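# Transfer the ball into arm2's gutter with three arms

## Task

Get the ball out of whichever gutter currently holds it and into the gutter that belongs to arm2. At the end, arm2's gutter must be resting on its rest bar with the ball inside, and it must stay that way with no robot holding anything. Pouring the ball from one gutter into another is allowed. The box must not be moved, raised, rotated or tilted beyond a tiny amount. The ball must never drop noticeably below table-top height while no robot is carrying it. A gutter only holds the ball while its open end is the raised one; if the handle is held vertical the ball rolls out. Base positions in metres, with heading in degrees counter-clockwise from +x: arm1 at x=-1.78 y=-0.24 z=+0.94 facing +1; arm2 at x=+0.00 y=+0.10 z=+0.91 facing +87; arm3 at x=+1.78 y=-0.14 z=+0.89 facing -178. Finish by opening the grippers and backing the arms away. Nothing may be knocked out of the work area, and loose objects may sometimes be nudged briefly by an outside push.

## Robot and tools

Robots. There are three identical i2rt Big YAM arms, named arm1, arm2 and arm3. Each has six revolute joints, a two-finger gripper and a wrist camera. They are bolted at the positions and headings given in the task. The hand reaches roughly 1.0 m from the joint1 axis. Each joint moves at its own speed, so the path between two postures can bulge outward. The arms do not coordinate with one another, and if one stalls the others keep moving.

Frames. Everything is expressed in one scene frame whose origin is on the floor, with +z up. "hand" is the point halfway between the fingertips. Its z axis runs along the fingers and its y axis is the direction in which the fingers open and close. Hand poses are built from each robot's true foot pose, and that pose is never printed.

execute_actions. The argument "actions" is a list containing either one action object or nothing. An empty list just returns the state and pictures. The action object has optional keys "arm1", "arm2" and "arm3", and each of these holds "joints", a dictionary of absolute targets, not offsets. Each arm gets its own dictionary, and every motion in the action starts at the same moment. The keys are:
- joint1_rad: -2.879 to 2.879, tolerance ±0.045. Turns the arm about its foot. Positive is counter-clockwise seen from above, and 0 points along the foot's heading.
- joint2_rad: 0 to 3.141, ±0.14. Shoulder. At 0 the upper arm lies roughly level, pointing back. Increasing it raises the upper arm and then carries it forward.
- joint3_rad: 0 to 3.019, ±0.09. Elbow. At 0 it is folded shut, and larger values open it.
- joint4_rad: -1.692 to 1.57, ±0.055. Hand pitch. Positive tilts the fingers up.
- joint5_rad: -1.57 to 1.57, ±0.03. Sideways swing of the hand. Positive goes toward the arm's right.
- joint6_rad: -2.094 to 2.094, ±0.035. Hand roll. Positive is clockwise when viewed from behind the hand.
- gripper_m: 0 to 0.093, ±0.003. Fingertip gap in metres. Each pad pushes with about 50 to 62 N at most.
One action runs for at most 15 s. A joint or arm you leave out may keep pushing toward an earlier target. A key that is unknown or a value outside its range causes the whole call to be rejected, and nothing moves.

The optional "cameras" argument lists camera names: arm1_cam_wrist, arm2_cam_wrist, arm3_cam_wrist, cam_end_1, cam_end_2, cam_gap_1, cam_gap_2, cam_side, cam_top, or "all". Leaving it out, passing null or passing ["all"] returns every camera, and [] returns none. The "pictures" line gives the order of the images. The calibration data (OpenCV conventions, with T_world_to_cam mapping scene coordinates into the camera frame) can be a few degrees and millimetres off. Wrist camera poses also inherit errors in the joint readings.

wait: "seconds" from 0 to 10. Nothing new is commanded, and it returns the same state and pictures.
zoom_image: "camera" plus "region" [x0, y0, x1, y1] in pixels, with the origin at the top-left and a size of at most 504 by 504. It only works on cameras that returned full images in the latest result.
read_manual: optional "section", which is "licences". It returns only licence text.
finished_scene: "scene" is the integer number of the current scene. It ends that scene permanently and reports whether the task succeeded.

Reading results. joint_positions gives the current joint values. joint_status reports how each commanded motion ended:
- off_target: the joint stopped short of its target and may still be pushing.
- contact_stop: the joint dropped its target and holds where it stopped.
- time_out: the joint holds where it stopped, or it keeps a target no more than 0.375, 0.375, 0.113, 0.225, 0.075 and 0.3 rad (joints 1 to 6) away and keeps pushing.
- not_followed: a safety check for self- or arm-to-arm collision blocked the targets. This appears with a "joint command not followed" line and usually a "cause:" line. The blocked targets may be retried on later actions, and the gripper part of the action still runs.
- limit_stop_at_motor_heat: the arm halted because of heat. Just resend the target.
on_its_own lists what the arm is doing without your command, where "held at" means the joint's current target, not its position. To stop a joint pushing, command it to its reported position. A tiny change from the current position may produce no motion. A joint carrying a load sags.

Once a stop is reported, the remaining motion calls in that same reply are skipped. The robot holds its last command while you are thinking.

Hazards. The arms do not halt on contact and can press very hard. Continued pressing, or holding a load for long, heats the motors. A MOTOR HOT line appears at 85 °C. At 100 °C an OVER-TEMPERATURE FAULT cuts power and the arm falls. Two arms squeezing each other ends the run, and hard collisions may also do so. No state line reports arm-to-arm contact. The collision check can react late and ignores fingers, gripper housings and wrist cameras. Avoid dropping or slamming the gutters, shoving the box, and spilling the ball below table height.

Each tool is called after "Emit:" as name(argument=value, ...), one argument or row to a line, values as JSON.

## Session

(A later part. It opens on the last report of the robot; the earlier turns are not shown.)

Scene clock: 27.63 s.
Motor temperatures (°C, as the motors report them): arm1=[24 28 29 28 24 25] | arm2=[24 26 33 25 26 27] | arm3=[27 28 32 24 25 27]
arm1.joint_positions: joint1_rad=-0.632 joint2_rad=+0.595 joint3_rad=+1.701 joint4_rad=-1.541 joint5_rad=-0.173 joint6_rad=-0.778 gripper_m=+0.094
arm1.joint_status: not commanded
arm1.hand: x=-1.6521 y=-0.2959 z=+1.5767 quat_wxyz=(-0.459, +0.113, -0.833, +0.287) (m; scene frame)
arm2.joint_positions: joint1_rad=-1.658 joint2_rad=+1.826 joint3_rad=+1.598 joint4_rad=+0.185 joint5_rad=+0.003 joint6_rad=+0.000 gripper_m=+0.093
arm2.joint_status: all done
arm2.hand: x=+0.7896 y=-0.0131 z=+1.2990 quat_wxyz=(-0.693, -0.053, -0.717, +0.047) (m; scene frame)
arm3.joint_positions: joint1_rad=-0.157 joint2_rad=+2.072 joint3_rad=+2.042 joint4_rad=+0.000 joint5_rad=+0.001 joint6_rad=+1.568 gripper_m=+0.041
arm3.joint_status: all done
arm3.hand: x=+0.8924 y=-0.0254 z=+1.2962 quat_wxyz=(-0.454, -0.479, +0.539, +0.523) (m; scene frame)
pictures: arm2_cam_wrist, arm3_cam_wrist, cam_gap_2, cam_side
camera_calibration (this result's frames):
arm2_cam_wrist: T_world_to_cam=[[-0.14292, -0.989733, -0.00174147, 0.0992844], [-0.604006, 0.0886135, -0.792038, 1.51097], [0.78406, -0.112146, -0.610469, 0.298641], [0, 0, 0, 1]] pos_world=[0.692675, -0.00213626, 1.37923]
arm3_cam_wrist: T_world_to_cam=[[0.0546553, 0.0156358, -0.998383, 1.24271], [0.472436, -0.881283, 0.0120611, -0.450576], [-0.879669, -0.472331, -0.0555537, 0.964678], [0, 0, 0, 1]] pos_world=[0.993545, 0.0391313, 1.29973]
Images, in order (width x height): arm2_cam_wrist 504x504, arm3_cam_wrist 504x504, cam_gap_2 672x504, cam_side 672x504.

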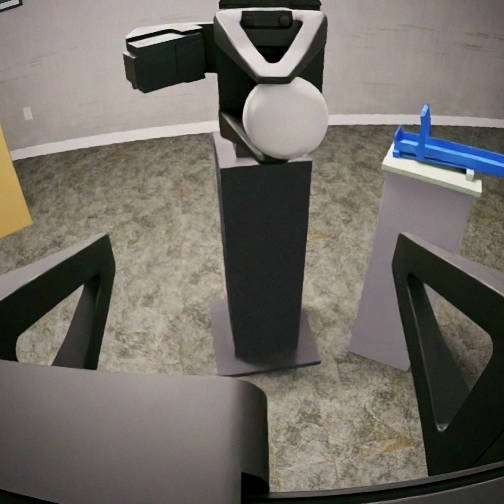

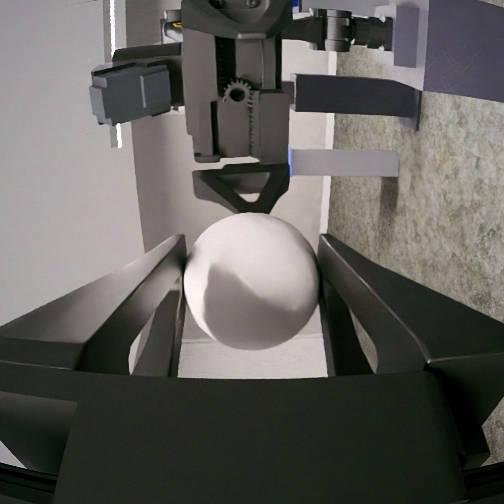

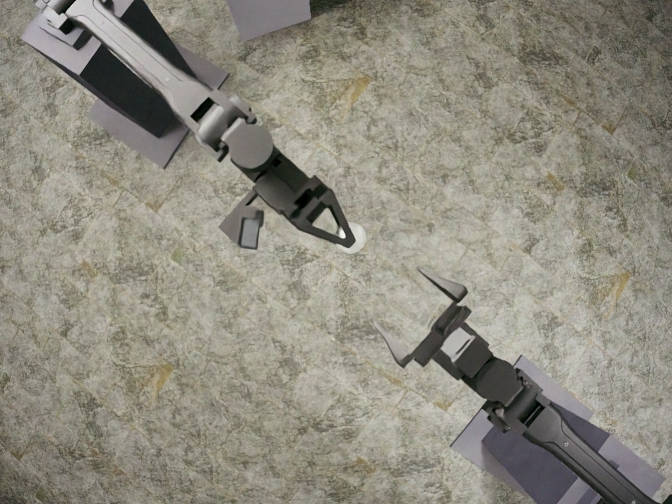

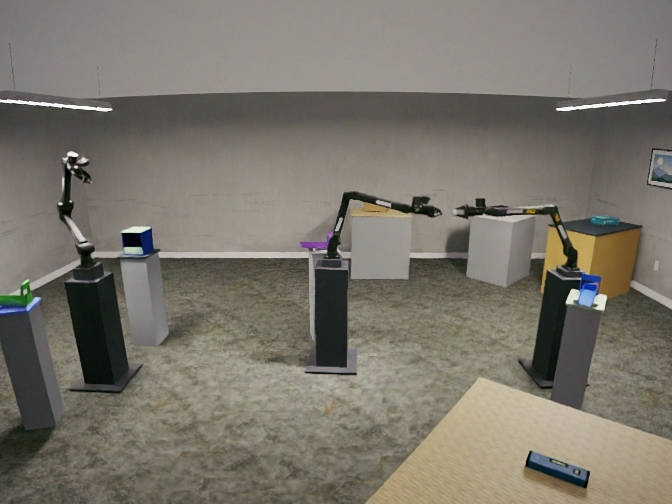

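Emit:
execute_actions(
  actions=[
    {"arm2":{"joints":{"joint1_rad":-1.68,"joint2_rad":2.125,"joint3_rad":2.14,"joint4_rad":0.003}}},
  ],
  cameras=["arm2_cam_wrist","arm3_cam_wrist","cam_gap_2"],
)

Scene clock: 30.07 s.
Motor temperatures (°C, as the motors report them): arm1=[24 28 29 28 24 25] | arm2=[24 27 33 25 26 27] | arm3=[27 29 33 24 25 27]
arm1.joint_positions: joint1_rad=-0.632 joint2_rad=+0.595 joint3_rad=+1.701 joint4_rad=-1.541 joint5_rad=-0.173 joint6_rad=-0.778 gripper_m=+0.094
arm1.joint_status: not commanded
arm1.hand: x=-1.6521 y=-0.2959 z=+1.5767 quat_wxyz=(-0.459, +0.113, -0.833, +0.287) (m; scene frame)
arm2.joint_positions: joint1_rad=-1.663 joint2_rad=+2.127 joint3_rad=+2.090 joint4_rad=+0.016 joint5_rad=+0.003 joint6_rad=+0.000 gripper_m=+0.093
arm2.joint_status: all done
arm2.hand: x=+0.8936 y=-0.0324 z=+1.3145 quat_wxyz=(-0.701, -0.054, -0.709, +0.050) (m; scene frame)
arm3.joint_positions: joint1_rad=-0.157 joint2_rad=+2.072 joint3_rad=+2.042 joint4_rad=+0.000 joint5_rad=+0.001 joint6_rad=+1.568 gripper_m=+0.041
arm3.joint_status: not commanded
arm3.hand: x=+0.8924 y=-0.0254 z=+1.2962 quat_wxyz=(-0.454, -0.479, +0.539, +0.523) (m; scene frame)
pictures: arm2_cam_wrist, arm3_cam_wrist, cam_gap_2
camera_calibration (this result's frames):
arm2_cam_wrist: T_world_to_cam=[[-0.147914, -0.988998, -0.00186895, 0.0997665], [-0.585774, 0.0891304, -0.805559, 1.58926], [0.796863, -0.118059, -0.592513, 0.189114], [0, 0, 0, 1]] pos_world=[0.795004, -0.0206556, 1.39248]
arm3_cam_wrist: T_world_to_cam=[[0.0546553, 0.0156358, -0.998383, 1.24271], [0.472436, -0.881283, 0.0120611, -0.450576], [-0.879669, -0.472331, -0.0555537, 0.964678], [0, 0, 0, 1]] pos_world=[0.993545, 0.0391313, 1.29973]
Images, in order (width x height): arm2_cam_wrist 504x504, arm3_cam_wrist 504x504, cam_gap_2 672x504.

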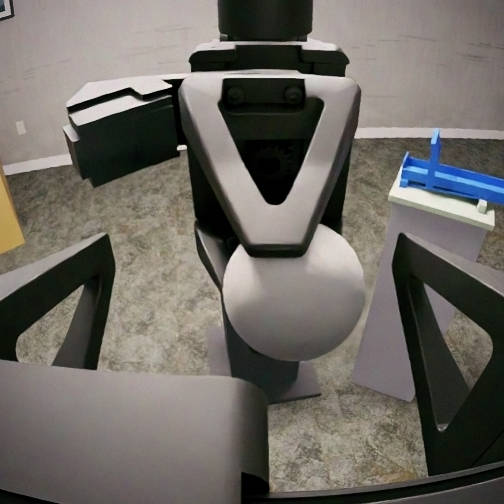

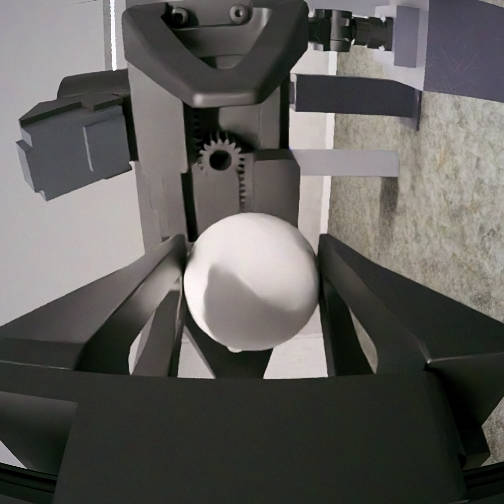

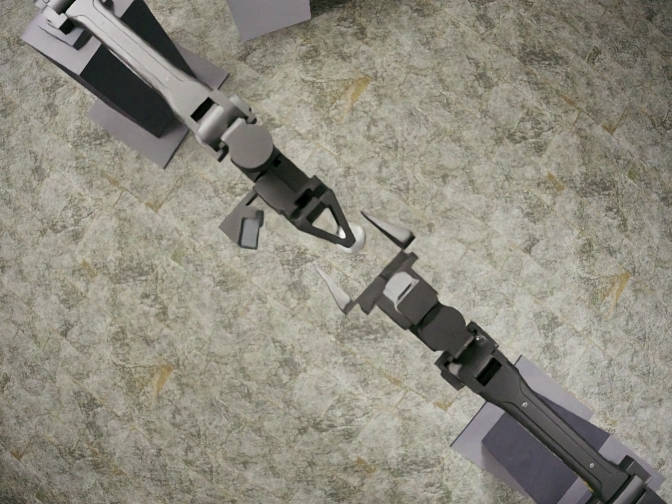

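Emit:
execute_actions(
  actions=[
    {"arm2":{"joints":{"joint4_rad":-0.022,"joint5_rad":0.04,"gripper_m":0.075}},"arm3":{"joints":{"joint5_rad":0.038}}},
  ],
  cameras=["arm2_cam_wrist","arm3_cam_wrist"],
)

Scene clock: 31.30 s.
Motor temperatures (°C, as the motors report them): arm1=[24 28 29 28 24 25] | arm2=[24 27 34 25 26 27] | arm3=[27 29 33 24 25 27]
arm1.joint_positions: joint1_rad=-0.632 joint2_rad=+0.595 joint3_rad=+1.701 joint4_rad=-1.541 joint5_rad=-0.173 joint6_rad=-0.778 gripper_m=+0.094
arm1.joint_status: not commanded
arm1.hand: x=-1.6521 y=-0.2959 z=+1.5767 quat_wxyz=(-0.459, +0.113, -0.833, +0.287) (m; scene frame)
arm2.joint_positions: joint1_rad=-1.664 joint2_rad=+2.127 joint3_rad=+2.090 joint4_rad=-0.003 joint5_rad=+0.035 joint6_rad=+0.000 gripper_m=+0.075
arm2.joint_status: all done
arm2.hand: x=+0.8925 y=-0.0383 z=+1.3098 quat_wxyz=(-0.694, -0.066, -0.715, +0.061) (m; scene frame)
arm3.joint_positions: joint1_rad=-0.157 joint2_rad=+2.072 joint3_rad=+2.042 joint4_rad=+0.000 joint5_rad=+0.035 joint6_rad=+1.568 gripper_m=+0.041
arm3.joint_status: all done
arm3.hand: x=+0.8932 y=-0.0197 z=+1.2962 quat_wxyz=(-0.445, -0.470, +0.547, +0.531) (m; scene frame)
pictures: arm2_cam_wrist, arm3_cam_wrist
camera_calibration (this result's frames):
arm2_cam_wrist: T_world_to_cam=[[-0.180561, -0.983563, -0.000801968, 0.121748], [-0.5978, 0.11039, -0.794008, 1.58177], [0.781046, -0.142887, -0.607907, 0.219805], [0, 0, 0, 1]] pos_world=[0.795888, -0.0234578, 1.38966]
arm3_cam_wrist: T_world_to_cam=[[0.0550896, 0.0151417, -0.998367, 1.24221], [0.442274, -0.896815, 0.0108031, -0.417625], [-0.895186, -0.442147, -0.056102, 0.983321], [0, 0, 0, 1]] pos_world=[0.996528, 0.0414305, 1.29986]
Images, in order (width x height): arm2_cam_wrist 504x504, arm3_cam_wrist 504x504.

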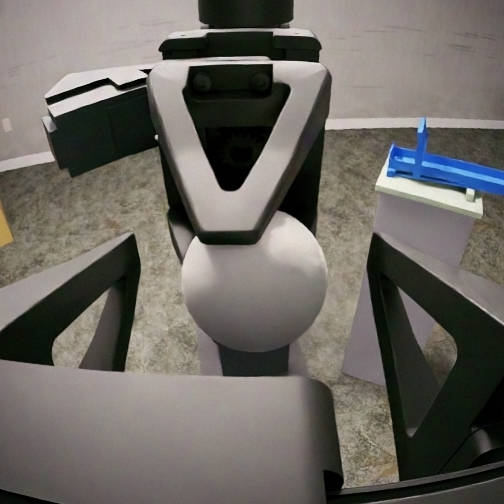

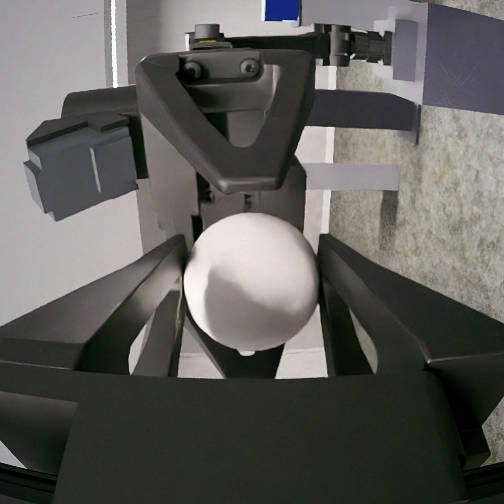

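Aligned well. Close arm2.

Emit:
execute_actions(
  actions=[
    {"arm2":{"joints":{"gripper_m":0.03}}},
  ],
  cameras=["arm2_cam_wrist","arm3_cam_wrist"],
)

Scene clock: 32.03 s.
Motor temperatures (°C, as the motors report them): arm1=[24 28 29 28 24 25] | arm2=[24 27 34 25 26 27] | arm3=[27 29 33 24 25 27]
arm1.joint_positions: joint1_rad=-0.632 joint2_rad=+0.595 joint3_rad=+1.701 joint4_rad=-1.541 joint5_rad=-0.173 joint6_rad=-0.778 gripper_m=+0.094
arm1.joint_status: not commanded
arm1.hand: x=-1.6521 y=-0.2959 z=+1.5767 quat_wxyz=(-0.459, +0.113, -0.833, +0.287) (m; scene frame)
arm2.joint_positions: joint1_rad=-1.664 joint2_rad=+2.127 joint3_rad=+2.090 joint4_rad=-0.003 joint5_rad=+0.036 joint6_rad=-0.001 gripper_m=+0.041
arm2.joint_status: gripper_m off_target (ended at +0.041, target +0.030)
arm2.hand: x=+0.8925 y=-0.0384 z=+1.3098 quat_wxyz=(-0.693, -0.066, -0.715, +0.062) (m; scene frame)
arm3.joint_positions: joint1_rad=-0.157 joint2_rad=+2.072 joint3_rad=+2.042 joint4_rad=+0.000 joint5_rad=+0.036 joint6_rad=+1.568 gripper_m=+0.041
arm3.joint_status: not commanded
arm3.hand: x=+0.8932 y=-0.0195 z=+1.2962 quat_wxyz=(-0.445, -0.469, +0.547, +0.531) (m; scene frame)
pictures: arm2_cam_wrist, arm3_cam_wrist
camera_calibration (this result's frames):
arm2_cam_wrist: T_world_to_cam=[[-0.181299, -0.983428, -0.000397365, 0.121752], [-0.597778, 0.110524, -0.794006, 1.58175], [0.780892, -0.143715, -0.607909, 0.219914], [0, 0, 0, 1]] pos_world=[0.795881, -0.0234825, 1.38966]
arm3_cam_wrist: T_world_to_cam=[[0.0550992, 0.0151304, -0.998366, 1.2422], [0.44159, -0.897152, 0.0107746, -0.416878], [-0.895523, -0.441462, -0.0561138, 0.983727], [0, 0, 0, 1]] pos_world=[0.996596, 0.041481, 1.29986]
Images, in order (width x height): arm2_cam_wrist 504x504, arm3_cam_wrist 504x504.

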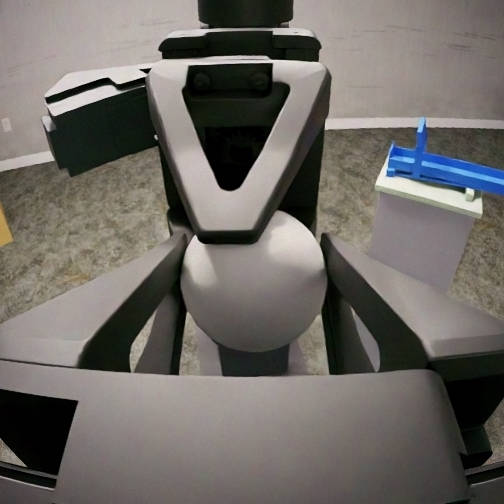

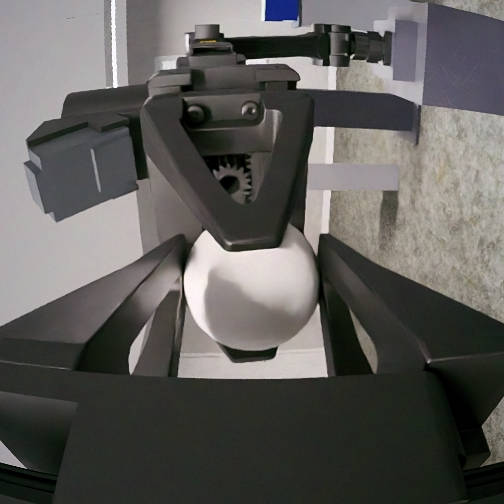

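Emit:
execute_actions(
  actions=[
    {"arm3":{"joints":{"gripper_m":0.093}}},
  ],
  cameras=["arm2_cam_wrist"],
)

Scene clock: 32.87 s.
Motor temperatures (°C, as the motors report them): arm1=[24 28 29 28 24 25] | arm2=[24 27 34 25 26 27] | arm3=[27 29 33 24 25 27]
arm1.joint_positions: joint1_rad=-0.632 joint2_rad=+0.595 joint3_rad=+1.701 joint4_rad=-1.541 joint5_rad=-0.173 joint6_rad=-0.778 gripper_m=+0.094
arm1.joint_status: not commanded
arm1.hand: x=-1.6521 y=-0.2959 z=+1.5767 quat_wxyz=(-0.459, +0.113, -0.833, +0.287) (m; scene frame)
arm2.joint_positions: joint1_rad=-1.664 joint2_rad=+2.127 joint3_rad=+2.090 joint4_rad=-0.005 joint5_rad=+0.036 joint6_rad=-0.001 gripper_m=+0.041
arm2.joint_status: not commanded
arm2.hand: x=+0.8925 y=-0.0384 z=+1.3092 quat_wxyz=(-0.693, -0.066, -0.716, +0.061) (m; scene frame)
arm3.joint_positions: joint1_rad=-0.157 joint2_rad=+2.072 joint3_rad=+2.042 joint4_rad=+0.000 joint5_rad=+0.036 joint6_rad=+1.569 gripper_m=+0.093
arm3.joint_status: all done
arm3.hand: x=+0.8932 y=-0.0195 z=+1.2962 quat_wxyz=(-0.445, -0.469, +0.547, +0.531) (m; scene frame)
pictures: arm2_cam_wrist
camera_calibration (this result's frames):
arm2_cam_wrist: T_world_to_cam=[[-0.181287, -0.98343, -0.000312198, 0.121631], [-0.599576, 0.110778, -0.792614, 1.58109], [0.779515, -0.143504, -0.609724, 0.223199], [0, 0, 0, 1]] pos_world=[0.796045, -0.0235044, 1.38932]
Images, in order (width x height): arm2_cam_wrist 504x504.

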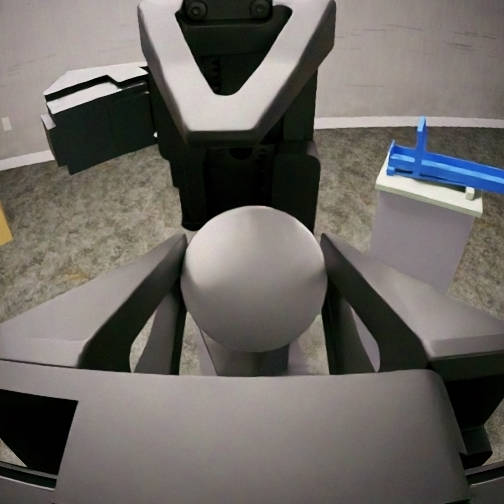

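Emit:
execute_actions(
  actions=[
    {"arm2":{"joints":{"joint1_rad":0.285,"joint4_rad":-1.115,"joint5_rad":0.0}},"arm3":{"joints":{"joint1_rad":0.3}}},
  ],
  cameras=["arm2_cam_wrist"],
)

Emit:
execute_actions(
  actions=[
    {"arm2":{"joints":{"joint2_rad":1.71,"joint3_rad":1.235}},"arm3":{"joints":{"joint2_rad":1.4,"joint3_rad":1.4,"joint4_rad":-0.5}}},
  ],
  cameras=["arm2_cam_wrist","cam_end_2"],
)

Scene clock: 36.80 s.
Motor temperatures (°C, as the motors report them): arm1=[24 28 29 28 24 25] | arm2=[24 28 35 25 26 27] | arm3=[27 30 34 24 25 27]
arm1.joint_positions: joint1_rad=-0.632 joint2_rad=+0.595 joint3_rad=+1.701 joint4_rad=-1.541 joint5_rad=-0.173 joint6_rad=-0.778 gripper_m=+0.094
arm1.joint_status: not commanded
arm1.hand: x=-1.6521 y=-0.2959 z=+1.5767 quat_wxyz=(-0.459, +0.113, -0.833, +0.287) (m; scene frame)
arm2.joint_positions: joint1_rad=+0.298 joint2_rad=+2.130 joint3_rad=+2.090 joint4_rad=-1.098 joint5_rad=-0.002 joint6_rad=-0.001 gripper_m=+0.041
arm2.joint_status: all done
arm2.hand: x=-0.1874 y=+0.8425 z=+1.0876 quat_wxyz=(-0.136, +0.771, -0.599, -0.167) (m; scene frame)
arm3.joint_positions: joint1_rad=+0.302 joint2_rad=+2.072 joint3_rad=+2.042 joint4_rad=+0.000 joint5_rad=+0.038 joint6_rad=+1.569 gripper_m=+0.093
arm3.joint_status: all done
arm3.hand: x=+0.9308 y=-0.4221 z=+1.2940 quat_wxyz=(-0.554, -0.581, +0.429, +0.415) (m; scene frame)
pictures: arm2_cam_wrist
camera_calibration (this result's frames):
arm2_cam_wrist: T_world_to_cam=[[0.968898, 0.247185, 0.0116486, -0.0422092], [0.240715, -0.952362, 0.187254, 0.647797], [0.0573799, -0.178626, -0.982243, 1.35571], [0, 0, 0, 1]] pos_world=[-0.192828, 0.869535, 1.21082]
Images, in order (width x height): arm2_cam_wrist 504x504.

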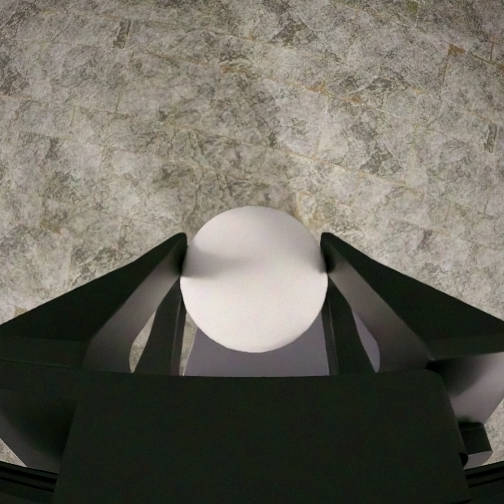

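Scene clock: 38.40 s.
Motor temperatures (°C, as the motors report them): arm1=[24 28 29 28 24 25] | arm2=[24 28 34 25 26 27] | arm3=[27 30 34 24 25 27]
arm1.joint_positions: joint1_rad=-0.632 joint2_rad=+0.595 joint3_rad=+1.701 joint4_rad=-1.541 joint5_rad=-0.173 joint6_rad=-0.778 gripper_m=+0.094
arm1.joint_status: not commanded
arm1.hand: x=-1.6521 y=-0.2959 z=+1.5767 quat_wxyz=(-0.459, +0.113, -0.833, +0.287) (m; scene frame)
arm2.joint_positions: joint1_rad=+0.298 joint2_rad=+1.723 joint3_rad=+1.219 joint4_rad=-1.104 joint5_rad=-0.002 joint6_rad=-0.001 gripper_m=+0.041
arm2.joint_status: all done
arm2.hand: x=-0.1150 y=+0.5584 z=+0.9748 quat_wxyz=(+0.007, +0.788, -0.615, +0.016) (m; scene frame)
arm3.joint_positions: joint1_rad=+0.302 joint2_rad=+1.393 joint3_rad=+1.397 joint4_rad=-0.491 joint5_rad=+0.038 joint6_rad=+1.570 gripper_m=+0.093
arm3.joint_status: all done
arm3.hand: x=+1.1863 y=-0.3347 z=+1.2878 quat_wxyz=(-0.405, -0.695, +0.507, +0.311) (m; scene frame)
pictures: arm2_cam_wrist, cam_end_2
camera_calibration (this result's frames):
arm2_cam_wrist: T_world_to_cam=[[0.968902, 0.247263, 0.00945874, -0.038646], [0.190048, -0.768094, 0.611485, -0.141253], [0.158463, -0.590672, -0.791199, 1.24545], [0, 0, 0, 1]] pos_world=[-0.133069, 0.636714, 1.07214]
Images, in order (width x height): arm2_cam_wrist 504x504, cam_end_2 672x504.

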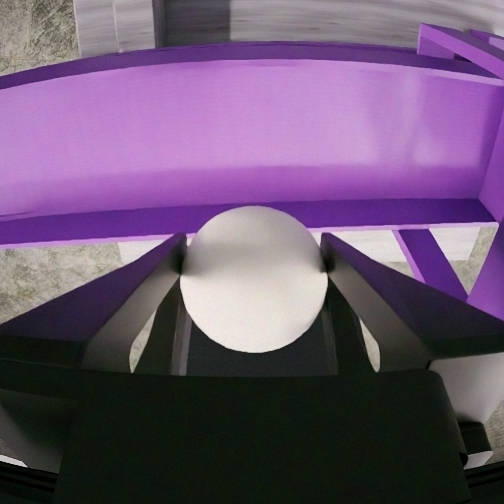

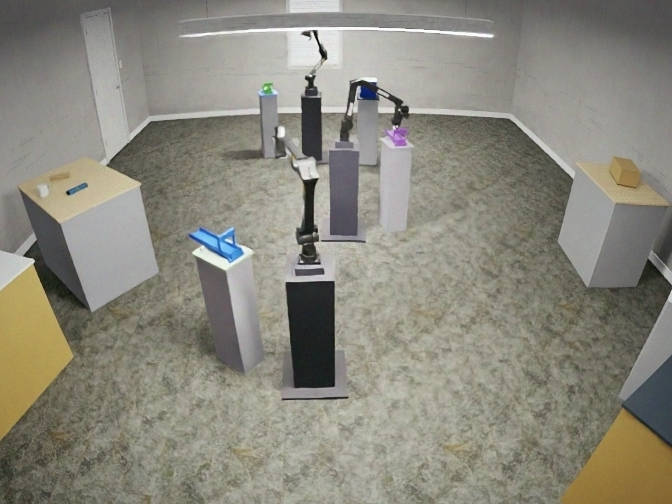

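Emit:
zoom_image(
  camera="arm2_cam_wrist",
  region=[100, 0, 400, 260],
)

Region (100, 0, 400, 260) of arm2_cam_wrist's 504x504 image, scaled by 1.680, with more detail than that image has; it fills the top 437 rows of this view, and the rest is white.

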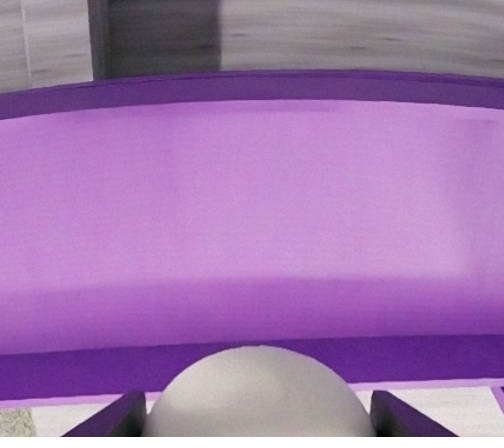

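Emit:
execute_actions(
  actions=[
    {"arm2":{"joints":{"joint2_rad":1.825,"joint4_rad":-1.0}}},
  ],
  cameras=["arm2_cam_wrist","cam_end_2","cam_side"],
)

Scene clock: 41.40 s.
Motor temperatures (°C, as the motors report them): arm1=[24 28 29 28 24 25] | arm2=[24 28 34 24 26 27] | arm3=[27 30 34 24 25 27]
arm1.joint_positions: joint1_rad=-0.632 joint2_rad=+0.595 joint3_rad=+1.701 joint4_rad=-1.541 joint5_rad=-0.173 joint6_rad=-0.778 gripper_m=+0.094
arm1.joint_status: not commanded
arm1.hand: x=-1.6521 y=-0.2959 z=+1.5767 quat_wxyz=(-0.459, +0.113, -0.833, +0.287) (m; scene frame)
arm2.joint_positions: joint1_rad=+0.298 joint2_rad=+1.824 joint3_rad=+1.219 joint4_rad=-1.015 joint5_rad=-0.002 joint6_rad=-0.001 gripper_m=+0.041
arm2.joint_status: all done
arm2.hand: x=-0.1177 y=+0.5711 z=+0.9273 quat_wxyz=(+0.011, +0.788, -0.615, +0.021) (m; scene frame)
arm3.joint_positions: joint1_rad=+0.302 joint2_rad=+1.393 joint3_rad=+1.397 joint4_rad=-0.491 joint5_rad=+0.038 joint6_rad=+1.570 gripper_m=+0.093
arm3.joint_status: not commanded
arm3.hand: x=+1.1863 y=-0.3347 z=+1.2878 quat_wxyz=(-0.405, -0.695, +0.507, +0.311) (m; scene frame)
pictures: arm2_cam_wrist, cam_end_2, cam_side
camera_calibration (this result's frames):
arm2_cam_wrist: T_world_to_cam=[[0.968906, 0.247252, 0.00940072, -0.0386892], [0.188063, -0.760591, 0.621397, -0.115737], [0.160791, -0.600307, -0.78344, 1.21438], [0, 0, 0, 1]] pos_world=[-0.13601, 0.650538, 1.02368]
Images, in order (width x height): arm2_cam_wrist 504x504, cam_end_2 672x504, cam_side 672x504.

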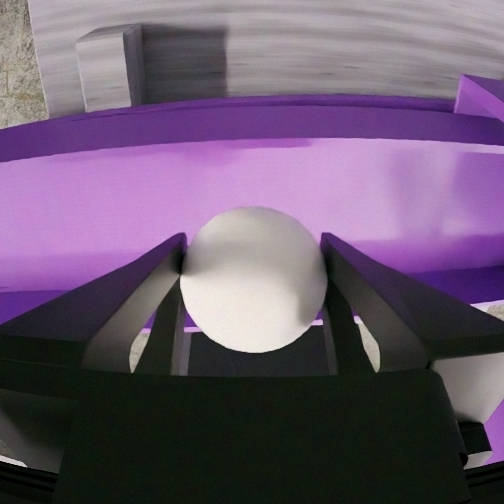

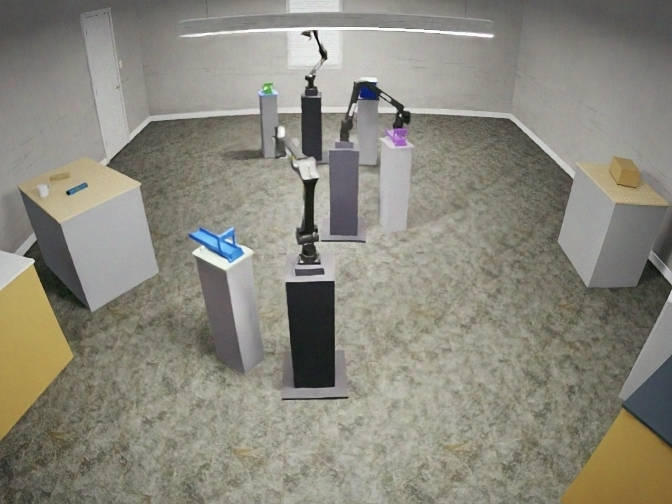

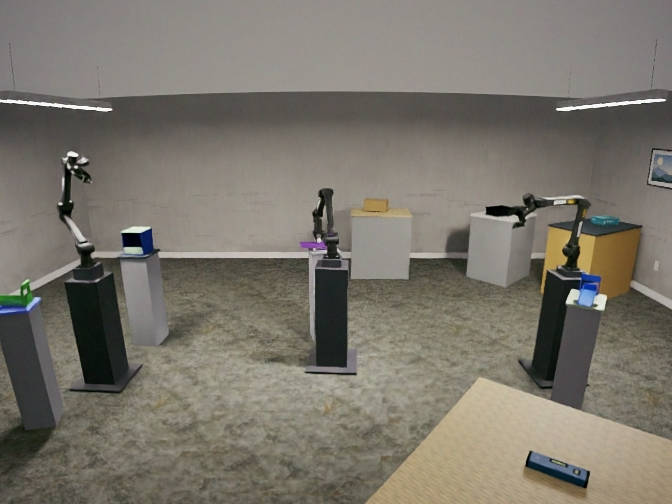

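Emit:
execute_actions(
  actions=[
    {"arm2":{"joints":{"joint2_rad":1.872}}},
  ],
  cameras=["arm2_cam_wrist"],
)

Scene clock: 42.60 s.
Motor temperatures (°C, as the motors report them): arm1=[24 28 29 28 24 25] | arm2=[24 28 34 24 26 27] | arm3=[27 30 34 24 25 27]
arm1.joint_positions: joint1_rad=-0.632 joint2_rad=+0.595 joint3_rad=+1.701 joint4_rad=-1.541 joint5_rad=-0.173 joint6_rad=-0.778 gripper_m=+0.094
arm1.joint_status: not commanded
arm1.hand: x=-1.6521 y=-0.2959 z=+1.5767 quat_wxyz=(-0.459, +0.113, -0.833, +0.287) (m; scene frame)
arm2.joint_positions: joint1_rad=+0.298 joint2_rad=+1.855 joint3_rad=+1.219 joint4_rad=-1.015 joint5_rad=-0.002 joint6_rad=-0.001 gripper_m=+0.041
arm2.joint_status: all done
arm2.hand: x=-0.1167 y=+0.5675 z=+0.9131 quat_wxyz=(+0.021, +0.788, -0.615, +0.034) (m; scene frame)
arm3.joint_positions: joint1_rad=+0.302 joint2_rad=+1.393 joint3_rad=+1.397 joint4_rad=-0.491 joint5_rad=+0.038 joint6_rad=+1.570 gripper_m=+0.093
arm3.joint_status: not commanded
arm3.hand: x=+1.1863 y=-0.3347 z=+1.2878 quat_wxyz=(-0.405, -0.695, +0.507, +0.311) (m; scene frame)
pictures: arm2_cam_wrist
camera_calibration (this result's frames):
arm2_cam_wrist: T_world_to_cam=[[0.968915, 0.24722, 0.009259, -0.0385379], [0.18307, -0.741665, 0.645304, -0.142933], [0.166399, -0.62355, -0.763869, 1.1969], [0, 0, 0, 1]] pos_world=[-0.135656, 0.649844, 1.00687]
Images, in order (width x height): arm2_cam_wrist 504x504.

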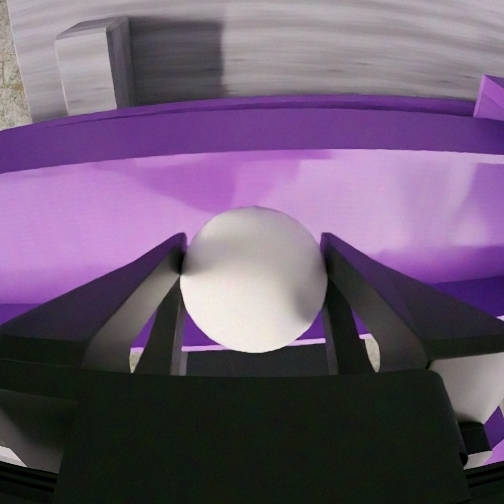

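Emit:
execute_actions(
  actions=[
    {"arm2":{"joints":{"joint3_rad":1.198}}},
  ],
  cameras=["arm2_cam_wrist"],
)

Emit:
execute_actions(
  actions=[
    {"arm2":{"joints":{"gripper_m":0.058}}},
  ],
  cameras=["arm2_cam_wrist"],
)

Scene clock: 43.90 s.
Motor temperatures (°C, as the motors report them): arm1=[24 28 29 28 24 25] | arm2=[24 28 34 24 26 27] | arm3=[27 30 34 24 25 27]
arm1.joint_positions: joint1_rad=-0.632 joint2_rad=+0.595 joint3_rad=+1.701 joint4_rad=-1.541 joint5_rad=-0.173 joint6_rad=-0.778 gripper_m=+0.094
arm1.joint_status: not commanded
arm1.hand: x=-1.6521 y=-0.2959 z=+1.5767 quat_wxyz=(-0.459, +0.113, -0.833, +0.287) (m; scene frame)
arm2.joint_positions: joint1_rad=+0.298 joint2_rad=+1.855 joint3_rad=+1.201 joint4_rad=-1.014 joint5_rad=-0.002 joint6_rad=-0.001 gripper_m=+0.041
arm2.joint_status: all done
arm2.hand: x=-0.1146 y=+0.5595 z=+0.9078 quat_wxyz=(+0.026, +0.788, -0.614, +0.040) (m; scene frame)
arm3.joint_positions: joint1_rad=+0.302 joint2_rad=+1.393 joint3_rad=+1.397 joint4_rad=-0.491 joint5_rad=+0.038 joint6_rad=+1.570 gripper_m=+0.093
arm3.joint_status: not commanded
arm3.hand: x=+1.1863 y=-0.3347 z=+1.2878 quat_wxyz=(-0.405, -0.695, +0.507, +0.311) (m; scene frame)
pictures: arm2_cam_wrist
camera_calibration (this result's frames):
arm2_cam_wrist: T_world_to_cam=[[0.968921, 0.247201, 0.00918247, -0.0384252], [0.180286, -0.731086, 0.658035, -0.163695], [0.16938, -0.635928, -0.752932, 1.18488], [0, 0, 0, 1]] pos_world=[-0.133951, 0.643318, 1.0002]
Images, in order (width x height): arm2_cam_wrist 504x504.

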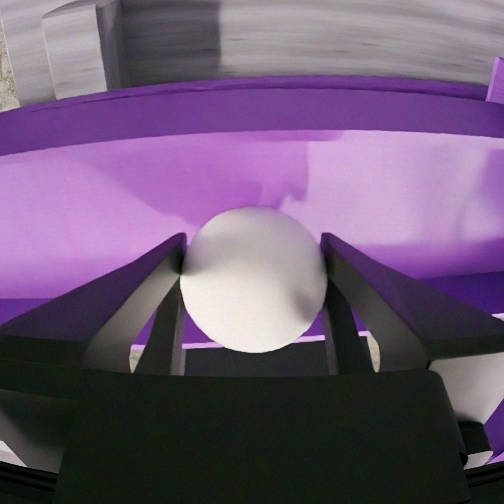

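Scene clock: 44.43 s.
Motor temperatures (°C, as the motors report them): arm1=[24 28 29 28 24 25] | arm2=[24 28 33 24 26 27] | arm3=[27 30 34 24 25 27]
arm1.joint_positions: joint1_rad=-0.632 joint2_rad=+0.595 joint3_rad=+1.701 joint4_rad=-1.541 joint5_rad=-0.173 joint6_rad=-0.778 gripper_m=+0.094
arm1.joint_status: not commanded
arm1.hand: x=-1.6521 y=-0.2959 z=+1.5767 quat_wxyz=(-0.459, +0.113, -0.833, +0.287) (m; scene frame)
arm2.joint_positions: joint1_rad=+0.298 joint2_rad=+1.855 joint3_rad=+1.201 joint4_rad=-1.014 joint5_rad=-0.002 joint6_rad=-0.001 gripper_m=+0.058
arm2.joint_status: all done
arm2.hand: x=-0.1145 y=+0.5595 z=+0.9078 quat_wxyz=(+0.026, +0.788, -0.614, +0.040) (m; scene frame)
arm3.joint_positions: joint1_rad=+0.302 joint2_rad=+1.393 joint3_rad=+1.397 joint4_rad=-0.491 joint5_rad=+0.038 joint6_rad=+1.570 gripper_m=+0.093
arm3.joint_status: not commanded
arm3.hand: x=+1.1863 y=-0.3347 z=+1.2878 quat_wxyz=(-0.405, -0.695, +0.507, +0.311) (m; scene frame)
pictures: arm2_cam_wrist
camera_calibration (this result's frames):
arm2_cam_wrist: T_world_to_cam=[[0.968908, 0.247235, 0.00956219, -0.0388561], [0.18007, -0.73114, 0.658034, -0.16369], [0.169681, -0.635853, -0.752928, 1.18486], [0, 0, 0, 1]] pos_world=[-0.133925, 0.643325, 1.0002]
Images, in order (width x height): arm2_cam_wrist 504x504.

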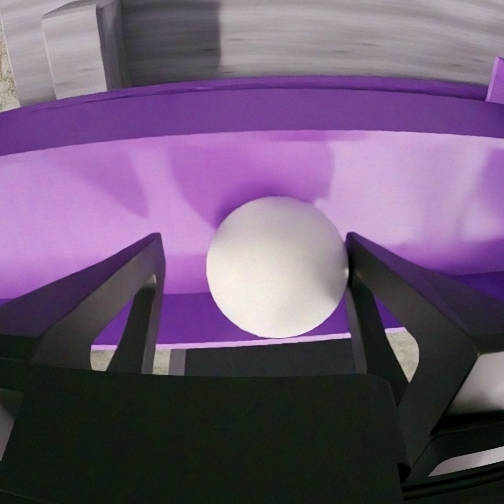

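Emit:
execute_actions(
  actions=[
    {"arm2":{"joints":{"joint2_rad":1.35}}},
  ],
  cameras=["arm2_cam_wrist","cam_end_2","cam_top","cam_end_1"],
)

Scene clock: 45.97 s.
Motor temperatures (°C, as the motors report them): arm1=[24 28 29 28 24 25] | arm2=[24 28 33 24 26 27] | arm3=[27 30 34 24 25 27]
arm1.joint_positions: joint1_rad=-0.632 joint2_rad=+0.595 joint3_rad=+1.701 joint4_rad=-1.541 joint5_rad=-0.173 joint6_rad=-0.778 gripper_m=+0.094
arm1.joint_status: not commanded
arm1.hand: x=-1.6521 y=-0.2959 z=+1.5767 quat_wxyz=(-0.459, +0.113, -0.833, +0.287) (m; scene frame)
arm2.joint_positions: joint1_rad=+0.298 joint2_rad=+1.336 joint3_rad=+1.190 joint4_rad=-1.014 joint5_rad=-0.002 joint6_rad=-0.001 gripper_m=+0.058
arm2.joint_status: all done
arm2.hand: x=-0.1177 y=+0.5618 z=+1.1440 quat_wxyz=(-0.130, +0.773, -0.601, -0.159) (m; scene frame)
arm3.joint_positions: joint1_rad=+0.302 joint2_rad=+1.393 joint3_rad=+1.397 joint4_rad=-0.491 joint5_rad=+0.038 joint6_rad=+1.570 gripper_m=+0.093
arm3.joint_status: not commanded
arm3.hand: x=+1.1863 y=-0.3347 z=+1.2878 quat_wxyz=(-0.405, -0.695, +0.507, +0.311) (m; scene frame)
pictures: arm2_cam_wrist, cam_end_1, cam_end_2, cam_top
camera_calibration (this result's frames):
arm2_cam_wrist: T_world_to_cam=[[0.968927, 0.24706, 0.0119023, -0.0412495], [0.239285, -0.948448, 0.207819, 0.327318], [0.0626325, -0.198513, -0.978095, 1.36396], [0, 0, 0, 1]] pos_world=[-0.123783, 0.5914, 1.26655]
Images, in order (width x height): arm2_cam_wrist 504x504, cam_end_1 672x504, cam_end_2 672x504, cam_top 672x504.

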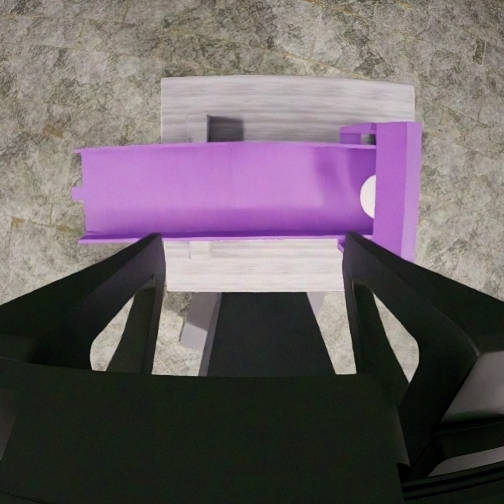

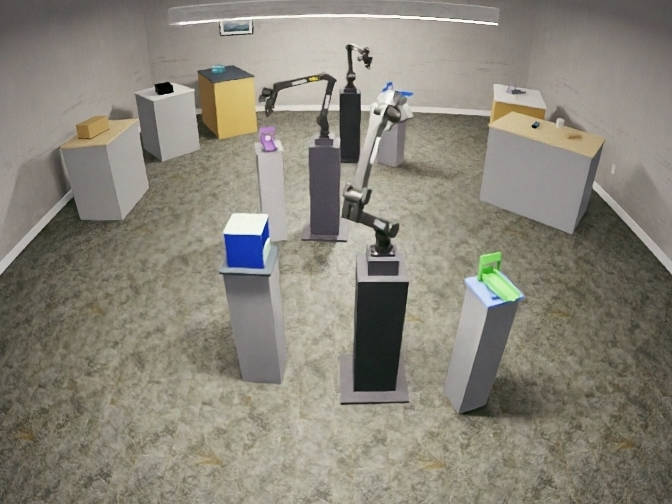

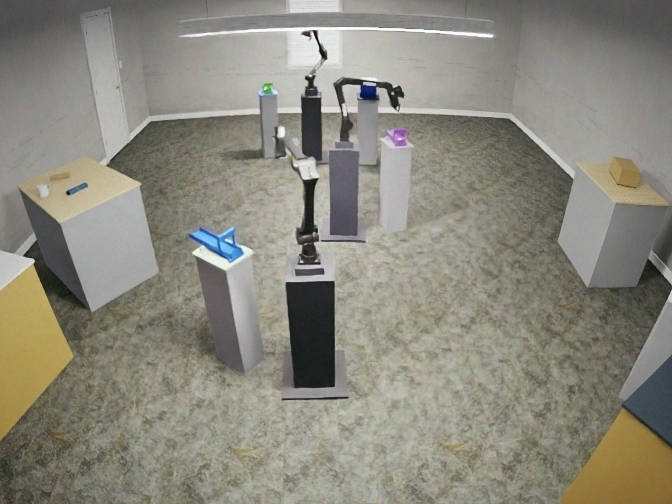

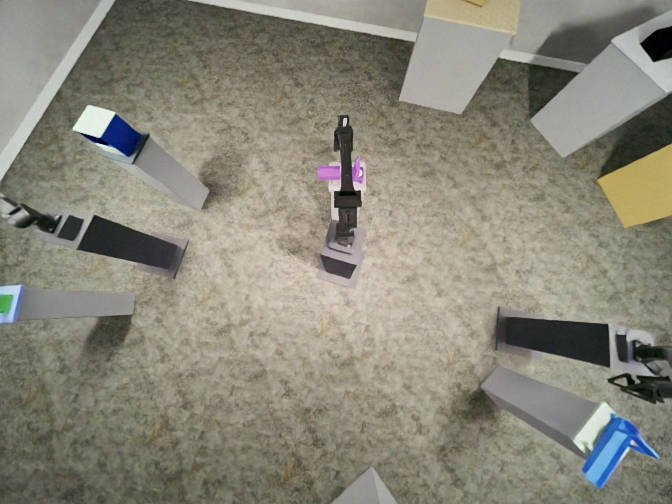

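The ball has rolled to the closed end of the purple gutter, and the arms are clear.

Emit:
finished_scene(
  scene=2,
)

The scene is finished: the task was done.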